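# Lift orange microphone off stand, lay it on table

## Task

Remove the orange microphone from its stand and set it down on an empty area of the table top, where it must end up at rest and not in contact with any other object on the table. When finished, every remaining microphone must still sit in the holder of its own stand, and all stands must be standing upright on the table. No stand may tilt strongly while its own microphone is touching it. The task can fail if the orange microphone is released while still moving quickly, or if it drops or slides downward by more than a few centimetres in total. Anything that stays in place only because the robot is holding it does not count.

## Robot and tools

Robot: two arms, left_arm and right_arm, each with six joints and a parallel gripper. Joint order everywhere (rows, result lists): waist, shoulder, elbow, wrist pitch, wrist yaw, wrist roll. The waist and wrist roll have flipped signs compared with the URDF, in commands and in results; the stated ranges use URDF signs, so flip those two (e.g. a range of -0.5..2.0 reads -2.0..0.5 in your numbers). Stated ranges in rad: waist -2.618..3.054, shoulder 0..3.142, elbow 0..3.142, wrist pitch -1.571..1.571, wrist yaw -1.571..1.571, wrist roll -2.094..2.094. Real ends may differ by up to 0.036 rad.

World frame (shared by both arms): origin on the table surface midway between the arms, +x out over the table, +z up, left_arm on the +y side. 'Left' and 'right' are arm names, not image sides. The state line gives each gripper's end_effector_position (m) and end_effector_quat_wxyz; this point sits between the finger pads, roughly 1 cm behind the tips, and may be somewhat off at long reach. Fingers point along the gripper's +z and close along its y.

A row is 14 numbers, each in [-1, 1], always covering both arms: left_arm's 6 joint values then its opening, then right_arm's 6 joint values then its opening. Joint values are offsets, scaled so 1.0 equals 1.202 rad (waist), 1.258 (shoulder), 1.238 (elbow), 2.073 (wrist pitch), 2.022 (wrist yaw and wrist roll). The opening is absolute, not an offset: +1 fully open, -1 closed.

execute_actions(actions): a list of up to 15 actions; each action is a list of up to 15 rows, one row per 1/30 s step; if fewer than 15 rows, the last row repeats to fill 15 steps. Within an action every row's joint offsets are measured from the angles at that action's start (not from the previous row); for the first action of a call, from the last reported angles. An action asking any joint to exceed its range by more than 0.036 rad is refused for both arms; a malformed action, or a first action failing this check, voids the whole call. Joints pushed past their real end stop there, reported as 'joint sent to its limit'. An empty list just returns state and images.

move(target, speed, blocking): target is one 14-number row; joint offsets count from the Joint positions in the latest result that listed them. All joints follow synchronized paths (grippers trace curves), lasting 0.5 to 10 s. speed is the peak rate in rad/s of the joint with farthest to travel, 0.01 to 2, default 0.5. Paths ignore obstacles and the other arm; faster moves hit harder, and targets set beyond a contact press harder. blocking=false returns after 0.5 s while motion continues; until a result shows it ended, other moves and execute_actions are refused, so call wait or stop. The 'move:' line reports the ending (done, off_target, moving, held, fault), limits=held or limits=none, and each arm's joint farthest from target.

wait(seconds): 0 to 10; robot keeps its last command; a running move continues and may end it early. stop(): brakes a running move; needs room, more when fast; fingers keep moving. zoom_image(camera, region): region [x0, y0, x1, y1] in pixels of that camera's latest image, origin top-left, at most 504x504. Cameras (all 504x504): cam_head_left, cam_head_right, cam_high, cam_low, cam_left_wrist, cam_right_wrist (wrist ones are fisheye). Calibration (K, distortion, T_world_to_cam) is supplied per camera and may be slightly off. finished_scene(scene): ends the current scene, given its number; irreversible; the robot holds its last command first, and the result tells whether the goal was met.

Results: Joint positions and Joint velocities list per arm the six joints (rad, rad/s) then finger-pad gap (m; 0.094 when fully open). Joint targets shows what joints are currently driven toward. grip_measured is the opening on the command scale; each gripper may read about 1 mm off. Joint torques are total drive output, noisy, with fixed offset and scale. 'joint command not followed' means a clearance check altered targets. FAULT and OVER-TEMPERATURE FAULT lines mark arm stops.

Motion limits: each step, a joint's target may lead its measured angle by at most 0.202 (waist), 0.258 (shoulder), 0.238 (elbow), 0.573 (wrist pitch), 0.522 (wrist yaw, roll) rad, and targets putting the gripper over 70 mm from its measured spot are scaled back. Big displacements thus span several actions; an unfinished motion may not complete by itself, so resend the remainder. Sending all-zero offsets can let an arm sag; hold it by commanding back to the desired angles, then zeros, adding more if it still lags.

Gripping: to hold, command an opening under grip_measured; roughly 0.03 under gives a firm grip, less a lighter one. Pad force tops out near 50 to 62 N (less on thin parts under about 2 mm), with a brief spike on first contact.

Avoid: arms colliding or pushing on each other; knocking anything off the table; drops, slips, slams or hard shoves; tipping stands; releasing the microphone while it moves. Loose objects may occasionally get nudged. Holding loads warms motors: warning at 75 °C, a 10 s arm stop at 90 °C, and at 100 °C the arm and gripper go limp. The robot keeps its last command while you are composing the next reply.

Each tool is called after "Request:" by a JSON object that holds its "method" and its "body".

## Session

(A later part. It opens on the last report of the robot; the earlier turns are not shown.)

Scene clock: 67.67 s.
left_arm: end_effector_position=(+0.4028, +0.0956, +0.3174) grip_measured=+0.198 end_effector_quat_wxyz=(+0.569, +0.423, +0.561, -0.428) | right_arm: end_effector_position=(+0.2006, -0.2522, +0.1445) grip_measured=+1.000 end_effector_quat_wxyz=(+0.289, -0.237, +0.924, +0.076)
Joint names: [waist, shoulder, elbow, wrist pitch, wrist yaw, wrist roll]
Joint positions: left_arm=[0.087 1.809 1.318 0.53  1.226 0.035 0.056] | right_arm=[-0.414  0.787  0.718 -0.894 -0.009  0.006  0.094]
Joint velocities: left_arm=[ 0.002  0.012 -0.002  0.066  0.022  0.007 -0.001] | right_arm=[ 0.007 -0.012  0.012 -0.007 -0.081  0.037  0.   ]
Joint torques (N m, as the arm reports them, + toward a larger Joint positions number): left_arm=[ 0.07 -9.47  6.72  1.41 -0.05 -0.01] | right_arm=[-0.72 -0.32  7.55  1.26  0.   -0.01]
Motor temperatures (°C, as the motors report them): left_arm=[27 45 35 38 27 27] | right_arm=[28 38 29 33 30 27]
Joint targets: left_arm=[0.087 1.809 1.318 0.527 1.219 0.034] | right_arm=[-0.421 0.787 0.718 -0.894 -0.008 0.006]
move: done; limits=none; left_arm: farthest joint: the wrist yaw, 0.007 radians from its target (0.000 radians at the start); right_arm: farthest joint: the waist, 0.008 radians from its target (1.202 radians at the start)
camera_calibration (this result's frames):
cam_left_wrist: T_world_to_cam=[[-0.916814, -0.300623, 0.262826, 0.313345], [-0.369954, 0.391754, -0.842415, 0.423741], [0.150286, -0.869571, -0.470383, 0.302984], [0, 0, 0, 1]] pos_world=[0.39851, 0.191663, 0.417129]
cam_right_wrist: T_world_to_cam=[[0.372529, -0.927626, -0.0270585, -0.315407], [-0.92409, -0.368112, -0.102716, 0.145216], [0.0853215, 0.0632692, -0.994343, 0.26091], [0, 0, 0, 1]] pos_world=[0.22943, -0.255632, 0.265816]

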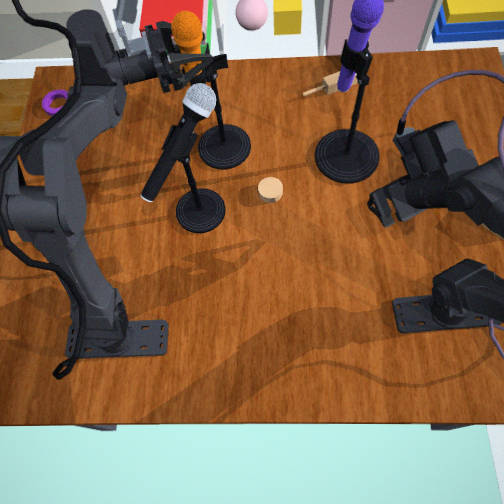

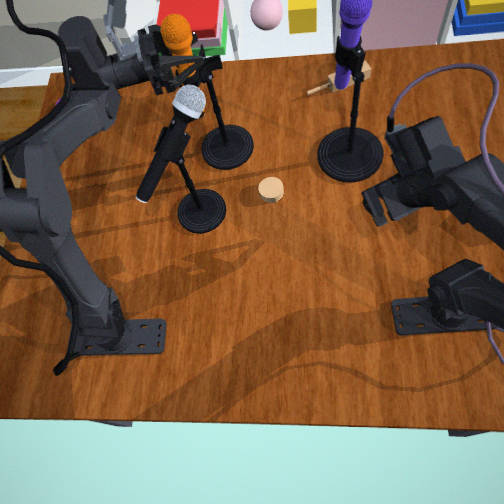

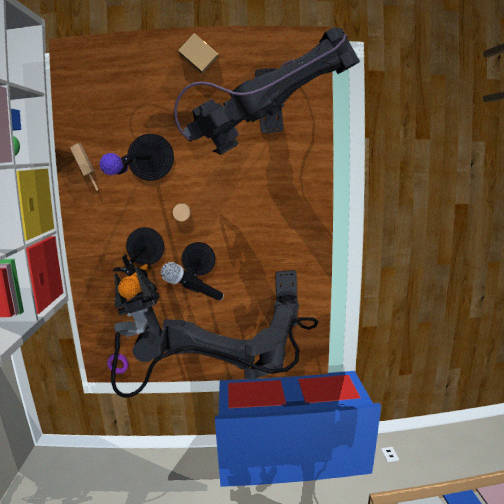

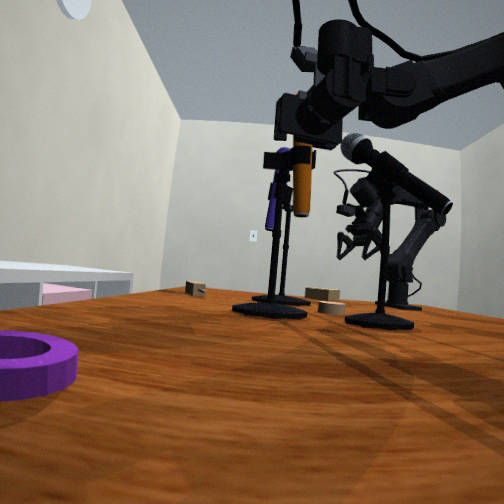

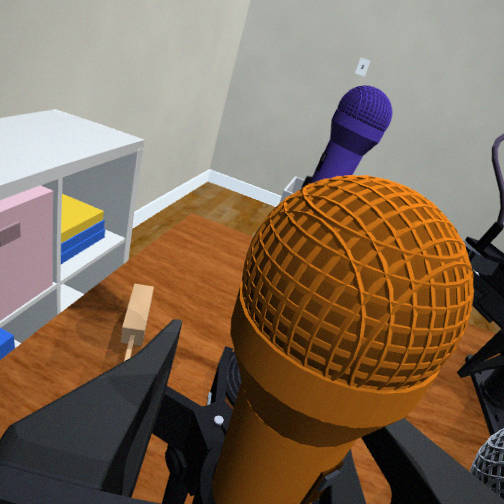

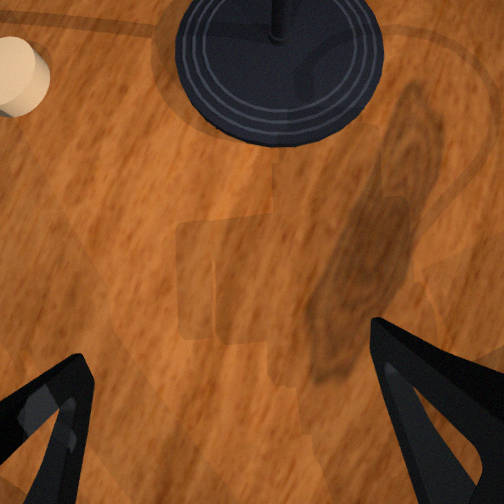

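Request:
{"method": "move", "body": {"target": [-0.06,0,0,-0.01,0.06,-0.01,1,-0.285,0.5,0.153,0.6,0,0,1], "speed": 0.8}}

Request:
{"method": "move", "body": {"target": [0,0,0,0,0,0,1,0,0.48,0,0.227,0,0,1], "speed": 0.6}}

Scene clock: 79.77 s.
left_arm: end_effector_position=(+0.3954, +0.1190, +0.3159) grip_measured=+1.000 end_effector_quat_wxyz=(+0.558, +0.439, +0.551, -0.438) | right_arm: end_effector_position=(+0.3155, -0.0160, +0.2674) grip_measured=+1.000 end_effector_quat_wxyz=(+0.590, -0.313, +0.697, +0.262)
Joint names: [waist, shoulder, elbow, wrist pitch, wrist yaw, wrist roll]
Joint positions: left_arm=[0.023 1.809 1.318 0.523 1.338 0.024 0.094] | right_arm=[-0.751  1.406  0.885  0.353 -0.009  0.006  0.094]
Joint velocities: left_arm=[ 0.007 -0.007 -0.027  0.037  0.037  0.022  0.   ] | right_arm=[ 0.002  0.002 -0.007 -0.095 -0.066  0.051  0.   ]
Joint torques (N m, as the arm reports them, + toward a larger Joint positions number): left_arm=[-0.63 -9.41  6.67  1.23  0.12 -0.1 ] | right_arm=[-0.55 -4.73  9.88  1.85  0.   -0.01]
Motor temperatures (°C, as the motors report them): left_arm=[27 42 34 36 27 27] | right_arm=[28 34 30 33 30 27]
Joint targets: left_arm=[0.015 1.809 1.318 0.509 1.348 0.015] | right_arm=[-0.757 1.416 0.907 0.350 -0.009 0.006]
move: off_target (right_arm); limits=none; left_arm: farthest joint: the wrist pitch, 0.014 radians from its target (0.020 radians at the start); right_arm: farthest joint: the elbow, 0.023 radians from its target (0.190 radians at the start)
camera_calibration (this result's frames):
cam_left_wrist: T_world_to_cam=[[-0.93113, -0.258875, 0.256868, 0.316581], [-0.347292, 0.414489, -0.841182, 0.398551], [0.111292, -0.872458, -0.475849, 0.341275], [0, 0, 0, 1]] pos_world=[0.39521, 0.214508, 0.41633]
cam_right_wrist: T_world_to_cam=[[0.694166, -0.712952, -0.0991665, -0.21448], [-0.50138, -0.380054, -0.777288, 0.397792], [0.51648, 0.589287, -0.62128, 0.131061], [0, 0, 0, 1]] pos_world=[0.280639, -0.0789642, 0.369355]

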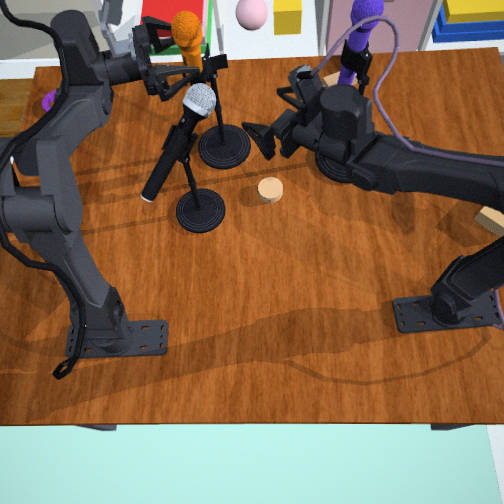

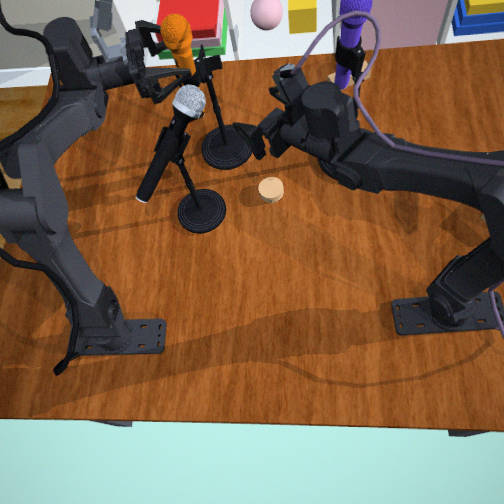

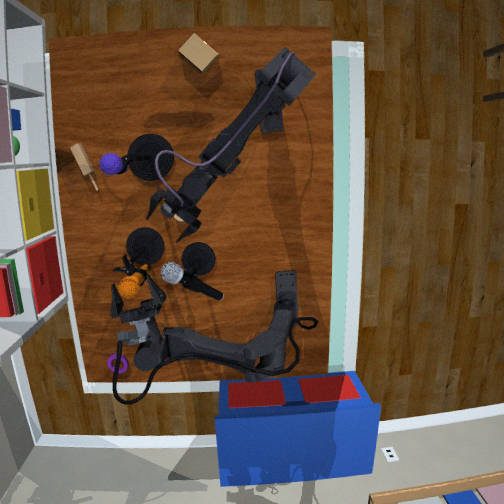

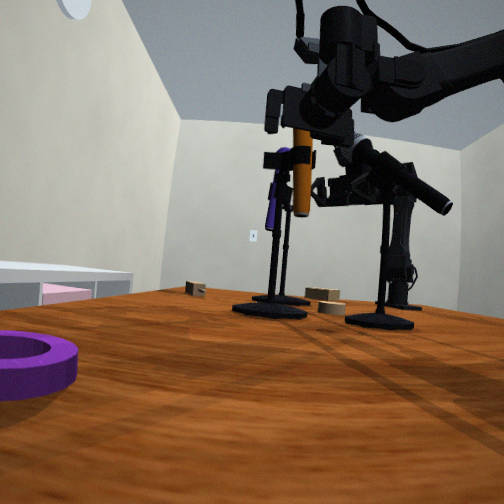

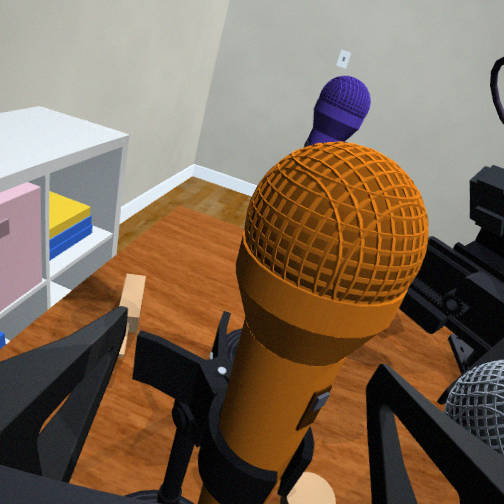

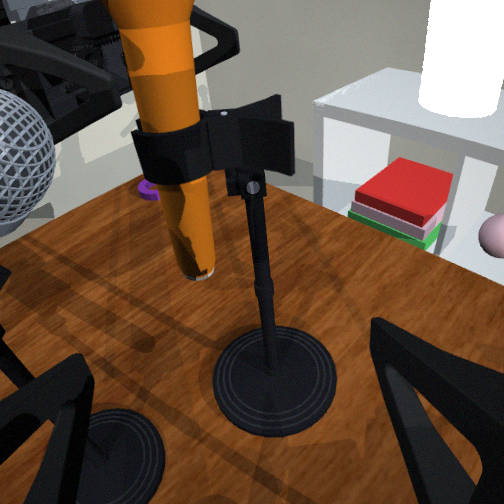

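Scene clock: 81.60 s.
left_arm: end_effector_position=(+0.3954, +0.1190, +0.3159) grip_measured=+1.000 end_effector_quat_wxyz=(+0.558, +0.439, +0.551, -0.438) | right_arm: end_effector_position=(+0.3597, +0.0325, +0.0914) grip_measured=+1.000 end_effector_quat_wxyz=(+0.544, -0.329, +0.733, +0.242)
Joint names: [waist, shoulder, elbow, wrist pitch, wrist yaw, wrist roll]
Joint positions: left_arm=[0.023 1.809 1.318 0.523 1.338 0.024 0.094] | right_arm=[-0.751  2.006  0.885  0.827 -0.009  0.006  0.094]
Joint velocities: left_arm=[ 0.012  0.037  0.002 -0.022 -0.022 -0.007  0.   ] | right_arm=[ 0.022  0.017  0.007 -0.007  0.007 -0.051  0.   ]
Joint torques (N m, as the arm reports them, + toward a larger Joint positions number): left_arm=[ 0.02 -9.41  6.66  1.37  0.02  0.  ] | right_arm=[-0.05 -8.52  6.    1.81  0.   -0.01]
Motor temperatures (°C, as the motors report them): left_arm=[27 41 34 36 27 27] | right_arm=[28 34 30 34 30 27]
Joint targets: left_arm=[0.023 1.809 1.318 0.523 1.338 0.024] | right_arm=[-0.751 2.010 0.885 0.824 -0.009 0.006]
move: done; limits=none; left_arm: farthest joint: the waist, 0.000 radians from its target (0.000 radians at the start); right_arm: farthest joint: the shoulder, 0.004 radians from its target (0.604 radians at the start)
camera_calibration (this result's frames):
cam_left_wrist: T_world_to_cam=[[-0.93113, -0.258875, 0.256868, 0.316581], [-0.347292, 0.414489, -0.841182, 0.398551], [0.111292, -0.872458, -0.475849, 0.341275], [0, 0, 0, 1]] pos_world=[0.39521, 0.214508, 0.41633]
cam_right_wrist: T_world_to_cam=[[0.686096, -0.721807, -0.0909267, -0.225605], [-0.563819, -0.448567, -0.693467, 0.318553], [0.459762, 0.527051, -0.714728, 0.00130111], [0, 0, 0, 1]] pos_world=[0.333795, -0.0206369, 0.201322]

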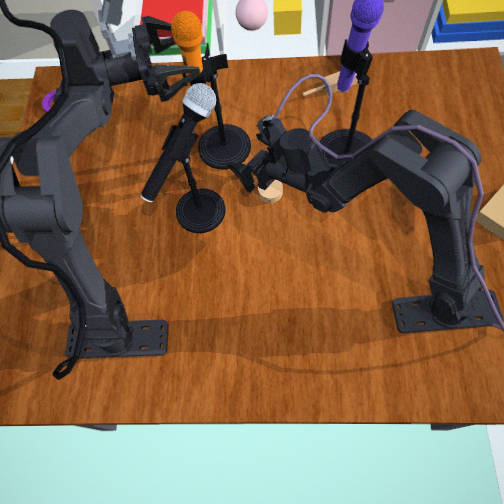

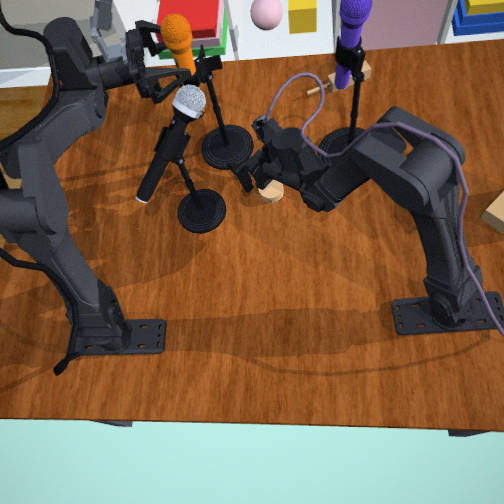

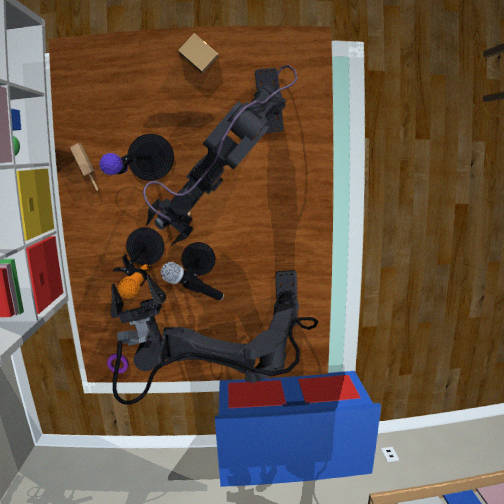

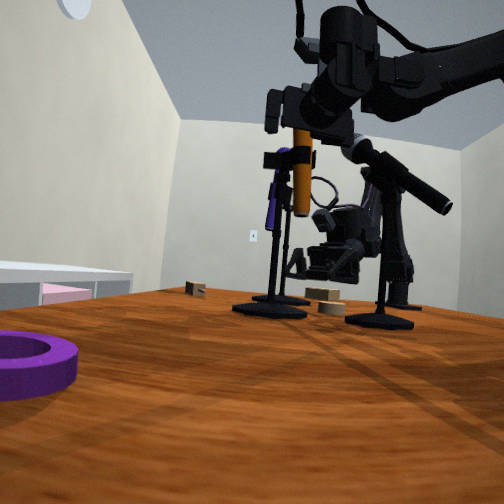

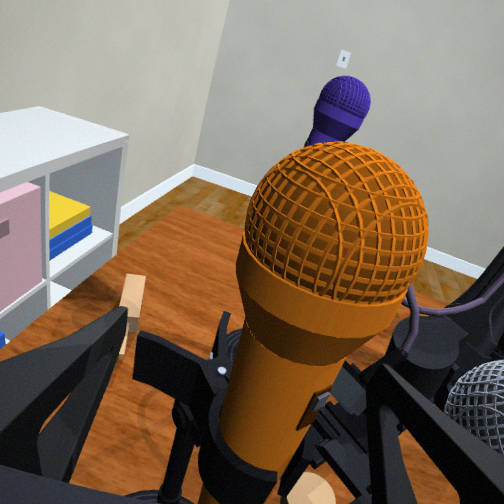

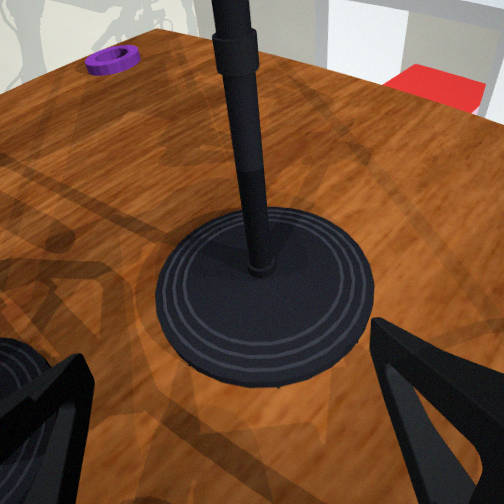

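Request:
{"method": "move", "body": {"target": [0,0,-0.03,0,0.03,0,1,-0.012,0.215,0.33,-0.06,0,0,1], "speed": 0.4}}

Scene clock: 85.23 s.
left_arm: end_effector_position=(+0.3849, +0.1172, +0.3063) grip_measured=+1.000 end_effector_quat_wxyz=(+0.540, +0.447, +0.548, -0.458) | right_arm: end_effector_position=(+0.4124, +0.0974, +0.0865) grip_measured=+1.000 end_effector_quat_wxyz=(+0.556, -0.327, +0.722, +0.250)
Joint names: [waist, shoulder, elbow, wrist pitch, wrist yaw, wrist roll]
Joint positions: left_arm=[0.023 1.809 1.291 0.524 1.388 0.024 0.094] | right_arm=[-0.759  2.261  1.273  0.728 -0.009  0.006  0.094]
Joint velocities: left_arm=[ 0.027  0.007  0.012 -0.066  0.051  0.095  0.   ] | right_arm=[-0.002 -0.007 -0.002  0.051 -0.007  0.051  0.   ]
Joint torques (N m, as the arm reports them, + toward a larger Joint positions number): left_arm=[ 0.03 -9.35  5.75  1.35  0.14  0.  ] | right_arm=[ -0.68 -10.02   8.29   1.6    0.    -0.01]
Motor temperatures (°C, as the motors report them): left_arm=[27 41 34 35 27 27] | right_arm=[28 35 30 34 30 27]
Joint targets: left_arm=[0.023 1.809 1.281 0.523 1.399 0.024] | right_arm=[-0.766 2.277 1.293 0.702 -0.009 0.006]
move: off_target (right_arm); limits=none; left_arm: farthest joint: the elbow, 0.010 radians from its target (0.037 radians at the start); right_arm: farthest joint: the wrist pitch, 0.025 radians from its target (0.125 radians at the start)
camera_calibration (this result's frames):
cam_left_wrist: T_world_to_cam=[[-0.9358, -0.212108, 0.281584, 0.297522], [-0.348293, 0.432761, -0.831511, 0.382863], [0.0545116, -0.876201, -0.478853, 0.359463], [0, 0, 0, 1]] pos_world=[0.392174, 0.212381, 0.406707]
cam_right_wrist: T_world_to_cam=[[0.693648, -0.71425, -0.0932705, -0.219094], [-0.544566, -0.435235, -0.71695, 0.366798], [0.471487, 0.548103, -0.690857, -0.0696224], [0, 0, 0, 1]] pos_world=[0.384546, 0.0413158, 0.194442]

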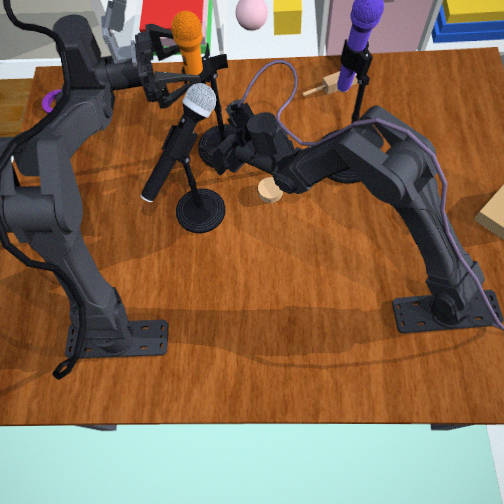

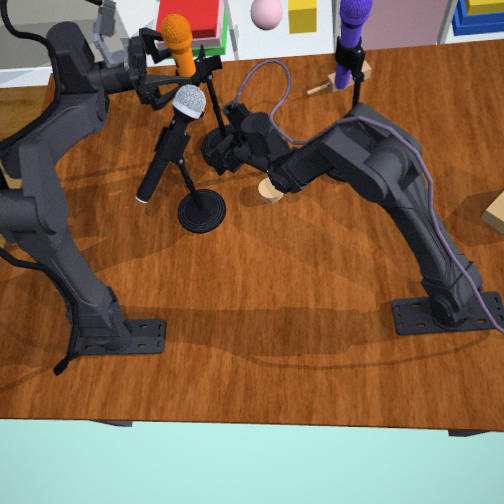

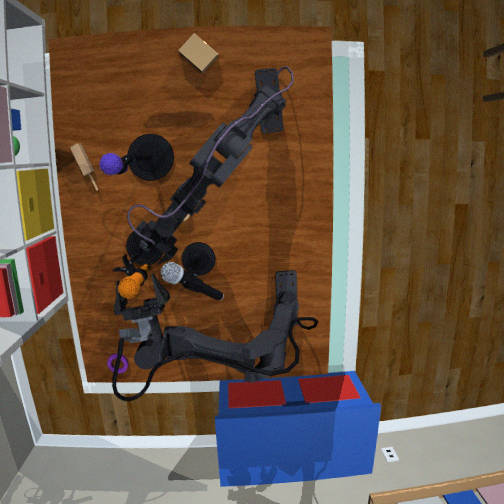

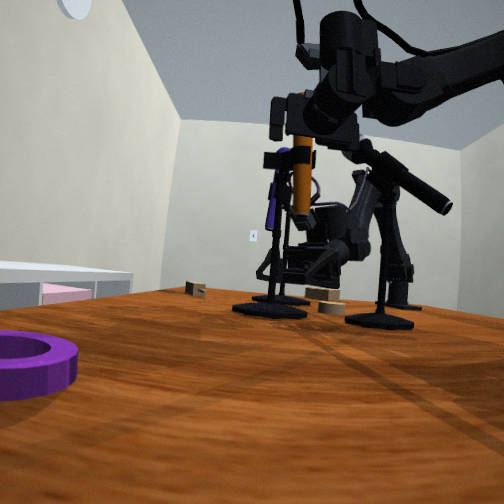

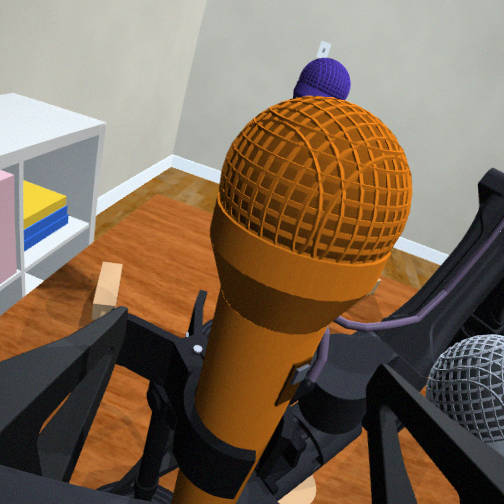

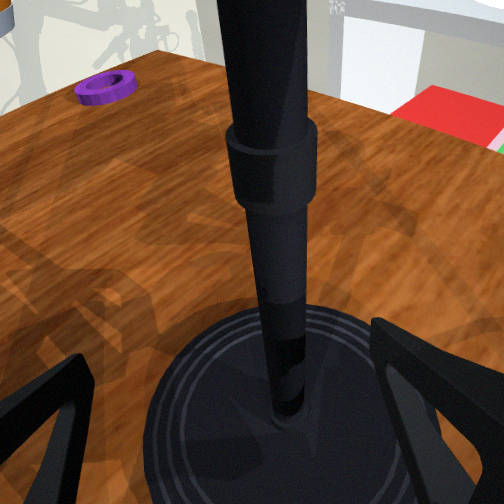

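Request:
{"method": "move", "body": {"target": [0,0,0,0,0,0,1,0,0,0,0,0.045,0,1]}}

Request:
{"method": "move", "body": {"target": [0,0,0,0,0,0,-0.35,0,0,0,0,0,0,-0.85]}}

Scene clock: 88.60 s.
left_arm: end_effector_position=(+0.3849, +0.1172, +0.3063) grip_measured=+1.000 end_effector_quat_wxyz=(+0.540, +0.447, +0.548, -0.458) | right_arm: end_effector_position=(+0.4232, +0.0873, +0.0875) grip_measured=+1.000 end_effector_quat_wxyz=(+0.570, -0.304, +0.731, +0.220)
Joint names: [waist, shoulder, elbow, wrist pitch, wrist yaw, wrist roll]
Joint positions: left_arm=[0.023 1.809 1.291 0.524 1.388 0.024 0.094] | right_arm=[-0.759  2.261  1.273  0.731  0.074  0.006  0.094]
Joint velocities: left_arm=[ 0.022  0.002 -0.007 -0.066 -0.051 -0.022  0.   ] | right_arm=[ 0.012 -0.007 -0.007 -0.066 -0.051  0.007  0.   ]
Joint torques (N m, as the arm reports them, + toward a larger Joint positions number): left_arm=[ 0.03 -9.34  6.61  1.34  0.04  0.  ] | right_arm=[ -0.05 -11.12   6.6    1.83   0.13  -0.02]
Motor temperatures (°C, as the motors report them): left_arm=[27 41 34 35 27 27] | right_arm=[28 37 30 35 30 27]
Joint targets: left_arm=[0.023 1.809 1.291 0.524 1.388 0.024] | right_arm=[-0.759 2.261 1.273 0.728 0.082 0.006]
move: done; limits=none; left_arm: farthest joint: the waist, 0.000 radians from its target (0.000 radians at the start); right_arm: farthest joint: the wrist yaw, 0.008 radians from its target (0.091 radians at the start)
camera_calibration (this result's frames):
cam_left_wrist: T_world_to_cam=[[-0.9358, -0.212108, 0.281584, 0.297522], [-0.348293, 0.432761, -0.831511, 0.382863], [0.0545116, -0.876201, -0.478853, 0.359463], [0, 0, 0, 1]] pos_world=[0.392174, 0.212381, 0.406707]
cam_right_wrist: T_world_to_cam=[[0.635788, -0.768436, -0.0726588, -0.206248], [-0.56497, -0.399164, -0.722133, 0.374935], [0.525911, 0.500174, -0.687927, -0.0876682], [0, 0, 0, 1]] pos_world=[0.389063, 0.0350209, 0.195458]

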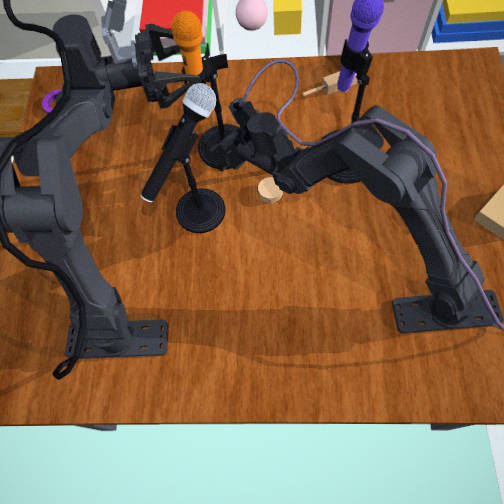

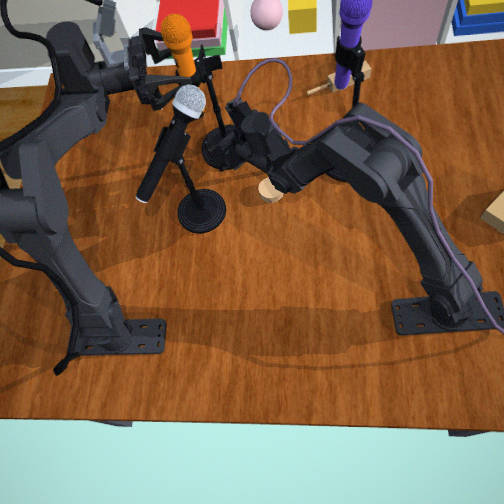

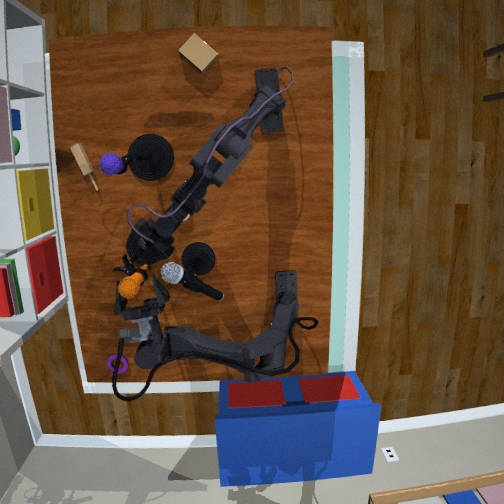

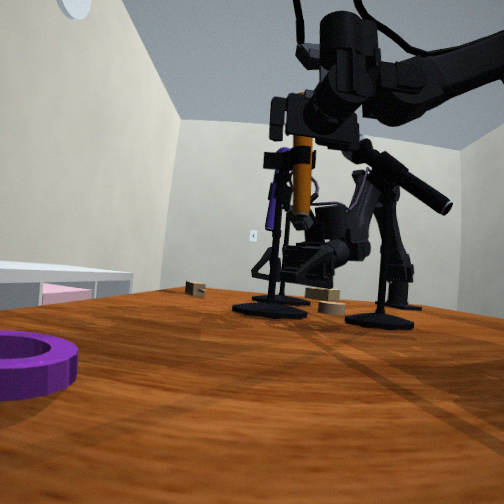

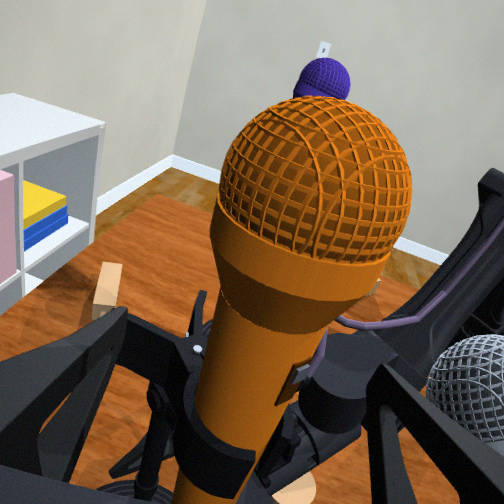

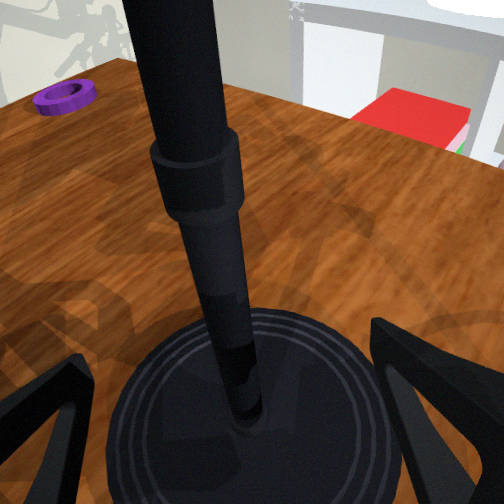

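Scene clock: 89.10 s.
left_arm: end_effector_position=(+0.3851, +0.1172, +0.3063) grip_measured=-0.304 end_effector_quat_wxyz=(+0.540, +0.446, +0.548, -0.457) | right_arm: end_effector_position=(+0.4255, +0.0854, +0.0882) grip_measured=-0.795 end_effector_quat_wxyz=(+0.572, -0.299, +0.732, +0.219)
Joint names: [waist, shoulder, elbow, wrist pitch, wrist yaw, wrist roll]
Joint positions: left_arm=[0.023 1.809 1.291 0.524 1.387 0.025 0.033] | right_arm=[-0.756  2.261  1.273  0.734  0.08   0.002  0.01 ]
Joint velocities: left_arm=[ 0.012 -0.002 -0.002  0.007 -0.066 -0.022  0.   ] | right_arm=[ 0.012 -0.012  0.002  0.007  0.007  0.051  0.001]
Joint torques (N m, as the arm reports them, + toward a larger Joint positions number): left_arm=[ 0.05 -9.34  6.59  1.35  0.05 -0.01] | right_arm=[ -0.32 -11.12   6.61   1.83  -0.05   0.03]
Motor temperatures (°C, as the motors report them): left_arm=[27 41 34 35 27 27] | right_arm=[28 37 30 35 30 27]
Joint targets: left_arm=[0.023 1.809 1.291 0.524 1.388 0.024] | right_arm=[-0.759 2.261 1.273 0.731 0.074 0.006]
move: done; limits=none; left_arm: farthest joint: the wrist yaw, 0.001 radians from its target (0.000 radians at the start); right_arm: farthest joint: the wrist yaw, 0.006 radians from its target (0.000 radians at the start)
camera_calibration (this result's frames):
cam_left_wrist: T_world_to_cam=[[-0.935345, -0.213137, 0.282317, 0.297438], [-0.349411, 0.432241, -0.831312, 0.383348], [0.0551545, -0.876208, -0.478767, 0.359212], [0, 0, 0, 1]] pos_world=[0.392341, 0.212441, 0.406689]
cam_right_wrist: T_world_to_cam=[[0.628278, -0.774375, -0.0749019, -0.205199], [-0.568197, -0.39096, -0.724087, 0.376824], [0.531432, 0.497487, -0.685629, -0.0896902], [0, 0, 0, 1]] pos_world=[0.390696, 0.0330419, 0.195989]

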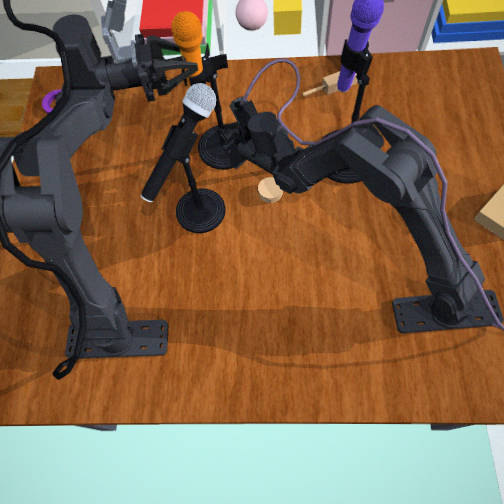

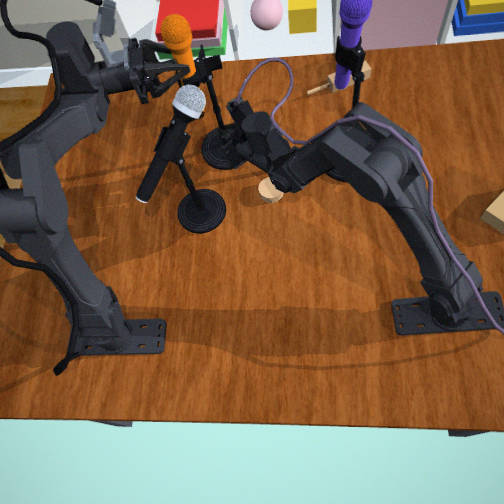

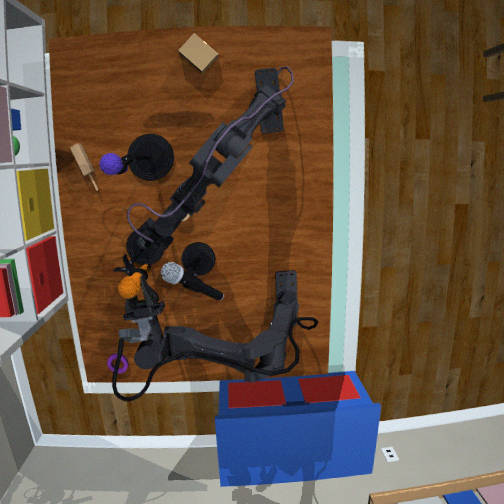

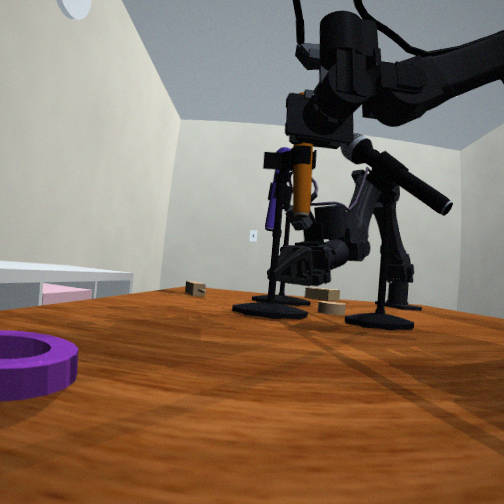

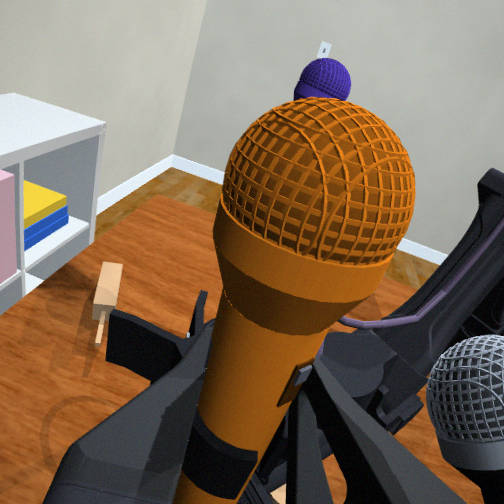

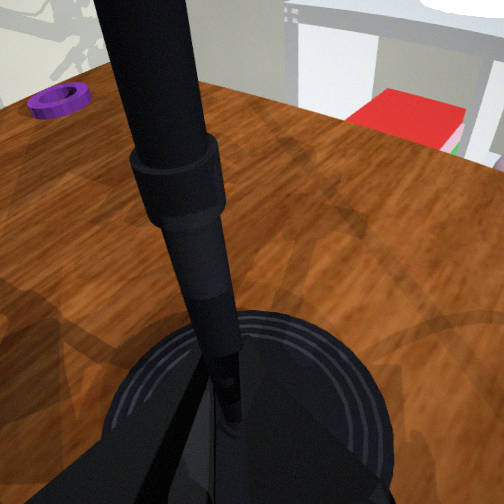

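Both held. Pull with load compensation, right pressing down.

Request:
{"method": "move", "body": {"target": [0,-0.08,0.14,0,0,0,-0.35,0,0.06,-0.04,-0.06,0,0,-0.85], "speed": 0.15}}

Scene clock: 92.13 s.
left_arm: end_effector_position=(+0.3919, +0.1176, +0.3249) grip_measured=-0.304 end_effector_quat_wxyz=(+0.538, +0.441, +0.555, -0.457) | right_arm: end_effector_position=(+0.4259, +0.0860, +0.0864) grip_measured=-0.795 end_effector_quat_wxyz=(+0.572, -0.293, +0.732, +0.224)
Joint names: [waist, shoulder, elbow, wrist pitch, wrist yaw, wrist roll]
Joint positions: left_arm=[0.023 1.809 1.376 0.415 1.377 0.015 0.033] | right_arm=[-0.756  2.271  1.273  0.75   0.08  -0.013  0.01 ]
Joint velocities: left_arm=[-0.002 -0.017 -0.027  0.007 -0.007  0.022 -0.   ] | right_arm=[ 0.002 -0.012 -0.017  0.037 -0.022  0.022  0.   ]
Joint torques (N m, as the arm reports them, + toward a larger Joint positions number): left_arm=[  0.04 -16.61  12.95   2.28   0.13   0.09] | right_arm=[-0.06 -6.66  2.8   0.6   0.02  0.12]
Motor temperatures (°C, as the motors report them): left_arm=[27 42 34 35 27 27] | right_arm=[28 38 30 35 30 27]
Joint targets: left_arm=[0.023 1.724 1.451 0.507 1.386 0.024] | right_arm=[-0.756 2.332 1.227 0.619 0.080 0.001]
move: off_target (left_arm, right_arm); limits=none; left_arm: farthest joint: the wrist pitch, 0.109 radians from its target (0.000 radians at the start); right_arm: farthest joint: the wrist pitch, 0.141 radians from its target (0.125 radians at the start)
camera_calibration (this result's frames):
cam_left_wrist: T_world_to_cam=[[-0.929198, -0.223281, 0.294512, 0.293478], [-0.365056, 0.430154, -0.825652, 0.405515], [0.0576668, -0.874708, -0.481208, 0.367644], [0, 0, 0, 1]] pos_world=[0.399534, 0.212675, 0.425295]
cam_right_wrist: T_world_to_cam=[[0.625156, -0.775213, -0.0906947, -0.202395], [-0.573743, -0.377657, -0.72677, 0.377417], [0.52915, 0.50638, -0.680867, -0.091636], [0, 0, 0, 1]] pos_world=[0.391558, 0.0320374, 0.193547]

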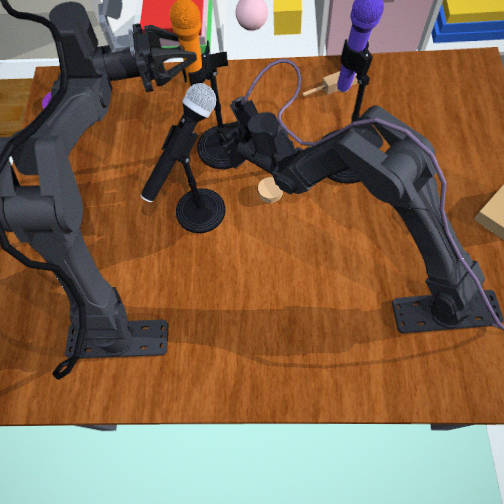

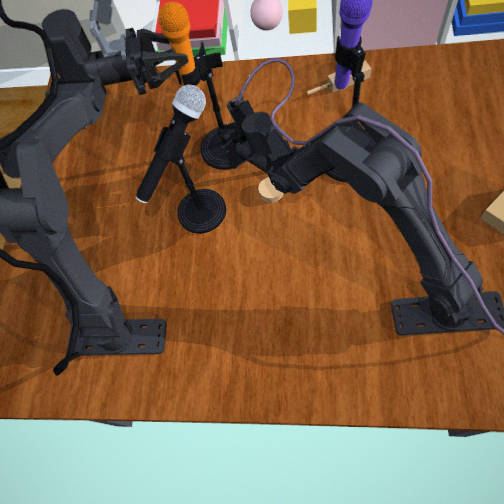

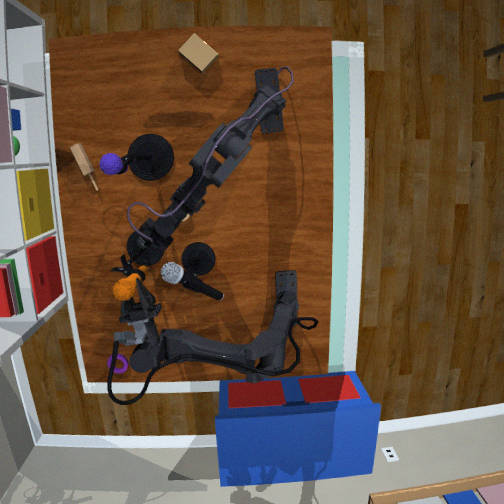

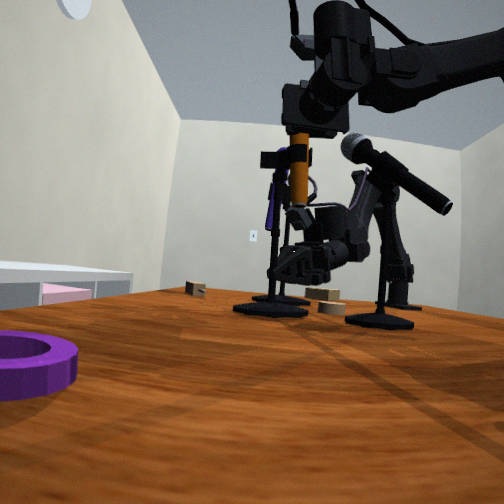

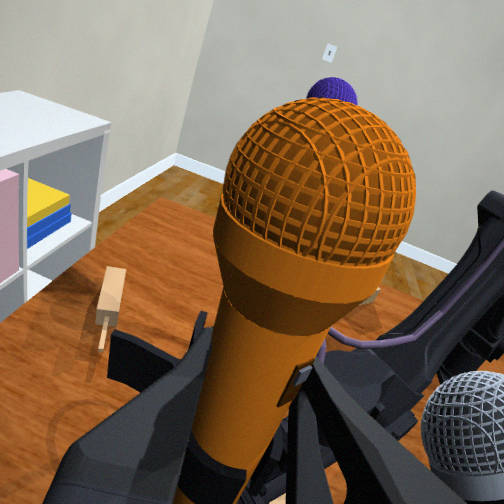

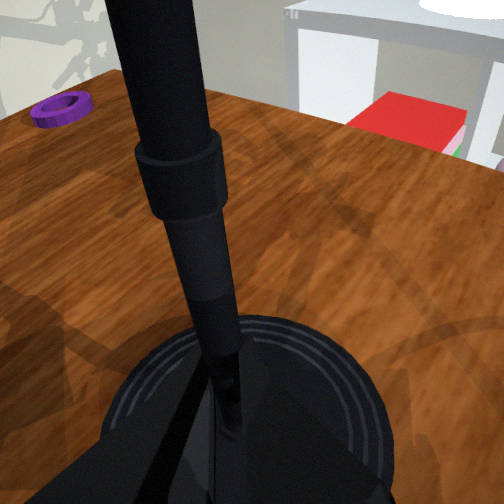

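Sliding. Repeat, favouring the shoulder.

Request:
{"method": "execute_actions", "body": {"actions": [[[0,-0.11,0.1,0,0,0,-0.35,0,0.05,-0.04,-0.06,0,0,-0.85]],[[0,-0.1,0.11,0,0,0,-0.35,0,0.05,-0.04,-0.06,0,0,-0.85]]]}}

Scene clock: 95.63 s.
left_arm: end_effector_position=(+0.3843, +0.1189, +0.3669) grip_measured=-0.304 end_effector_quat_wxyz=(+0.549, +0.437, +0.559, -0.441) | right_arm: end_effector_position=(+0.4244, +0.0858, +0.0852) grip_measured=-0.795 end_effector_quat_wxyz=(+0.571, -0.293, +0.732, +0.227)
Joint names: [waist, shoulder, elbow, wrist pitch, wrist yaw, wrist roll]
Joint positions: left_arm=[ 0.023  1.738  1.465  0.239  1.341 -0.02   0.033] | right_arm=[-0.756  2.271  1.266  0.757  0.074 -0.017  0.01 ]
Joint velocities: left_arm=[ 0.007 -0.071  0.046 -0.066 -0.081 -0.095 -0.001] | right_arm=[-0.002 -0.002 -0.017 -0.022  0.051  0.066 -0.001]
Joint torques (N m, as the arm reports them, + toward a larger Joint positions number): left_arm=[  0.08 -15.53  12.75   2.17   0.21   0.16] | right_arm=[-0.06 -6.55  2.73  0.62  0.04  0.  ]
Motor temperatures (°C, as the motors report them): left_arm=[27 45 36 36 27 27] | right_arm=[28 37 29 34 30 27]
Joint targets: left_arm=[0.023 1.655 1.539 0.314 1.359 -0.005] | right_arm=[-0.756 2.334 1.220 0.630 0.077 -0.017]
camera_calibration (this result's frames):
cam_left_wrist: T_world_to_cam=[[-0.925813, -0.258347, 0.275911, 0.283972], [-0.365303, 0.424087, -0.828676, 0.438751], [0.0970758, -0.86799, -0.487, 0.375636], [0, 0, 0, 1]] pos_world=[0.386716, 0.213343, 0.468166]
cam_right_wrist: T_world_to_cam=[[0.628513, -0.771921, -0.095437, -0.202977], [-0.574194, -0.377713, -0.726384, 0.375818], [0.524663, 0.511341, -0.680631, -0.0901282], [0, 0, 0, 1]] pos_world=[0.390653, 0.0313557, 0.192273]

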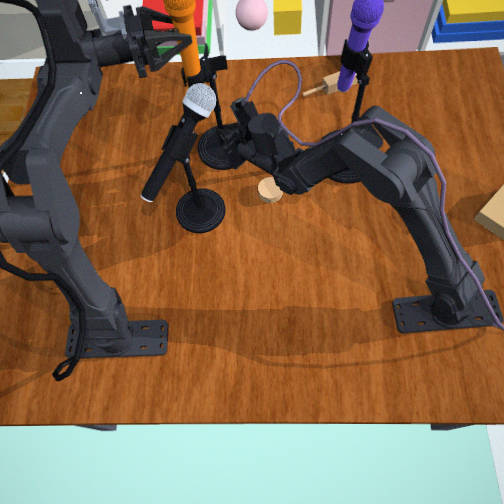

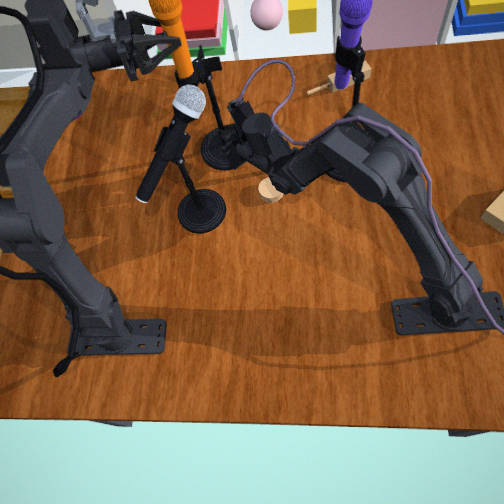

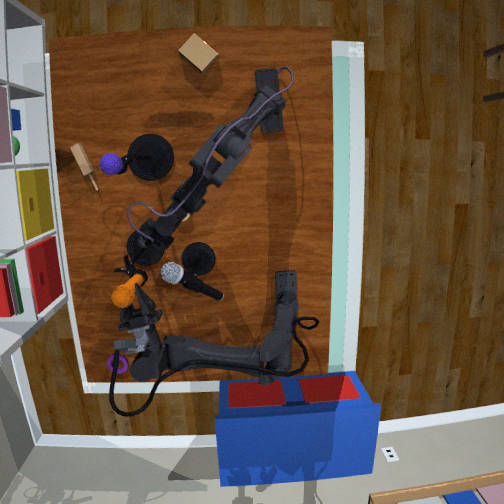

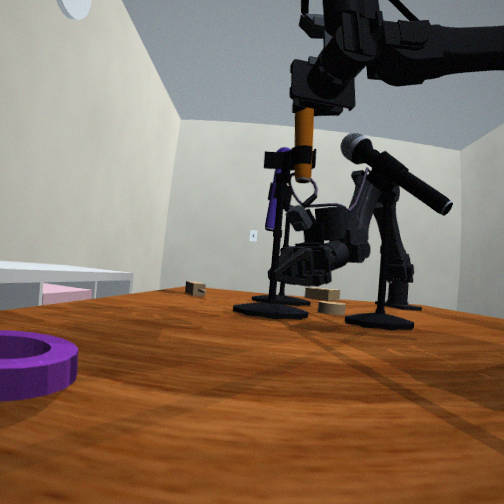

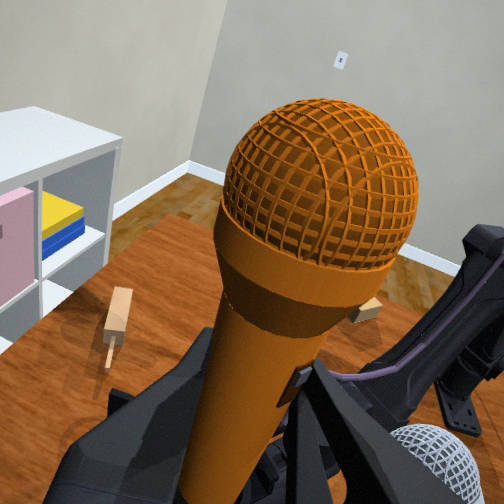

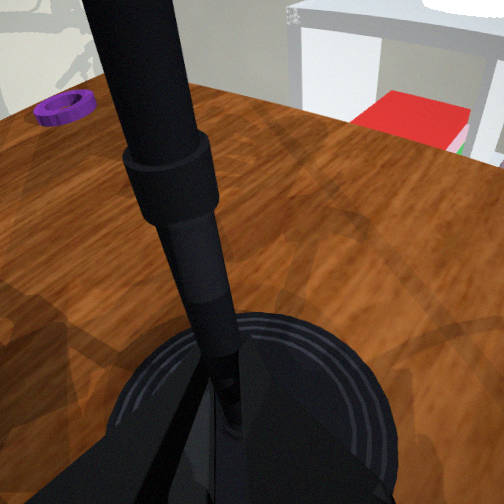

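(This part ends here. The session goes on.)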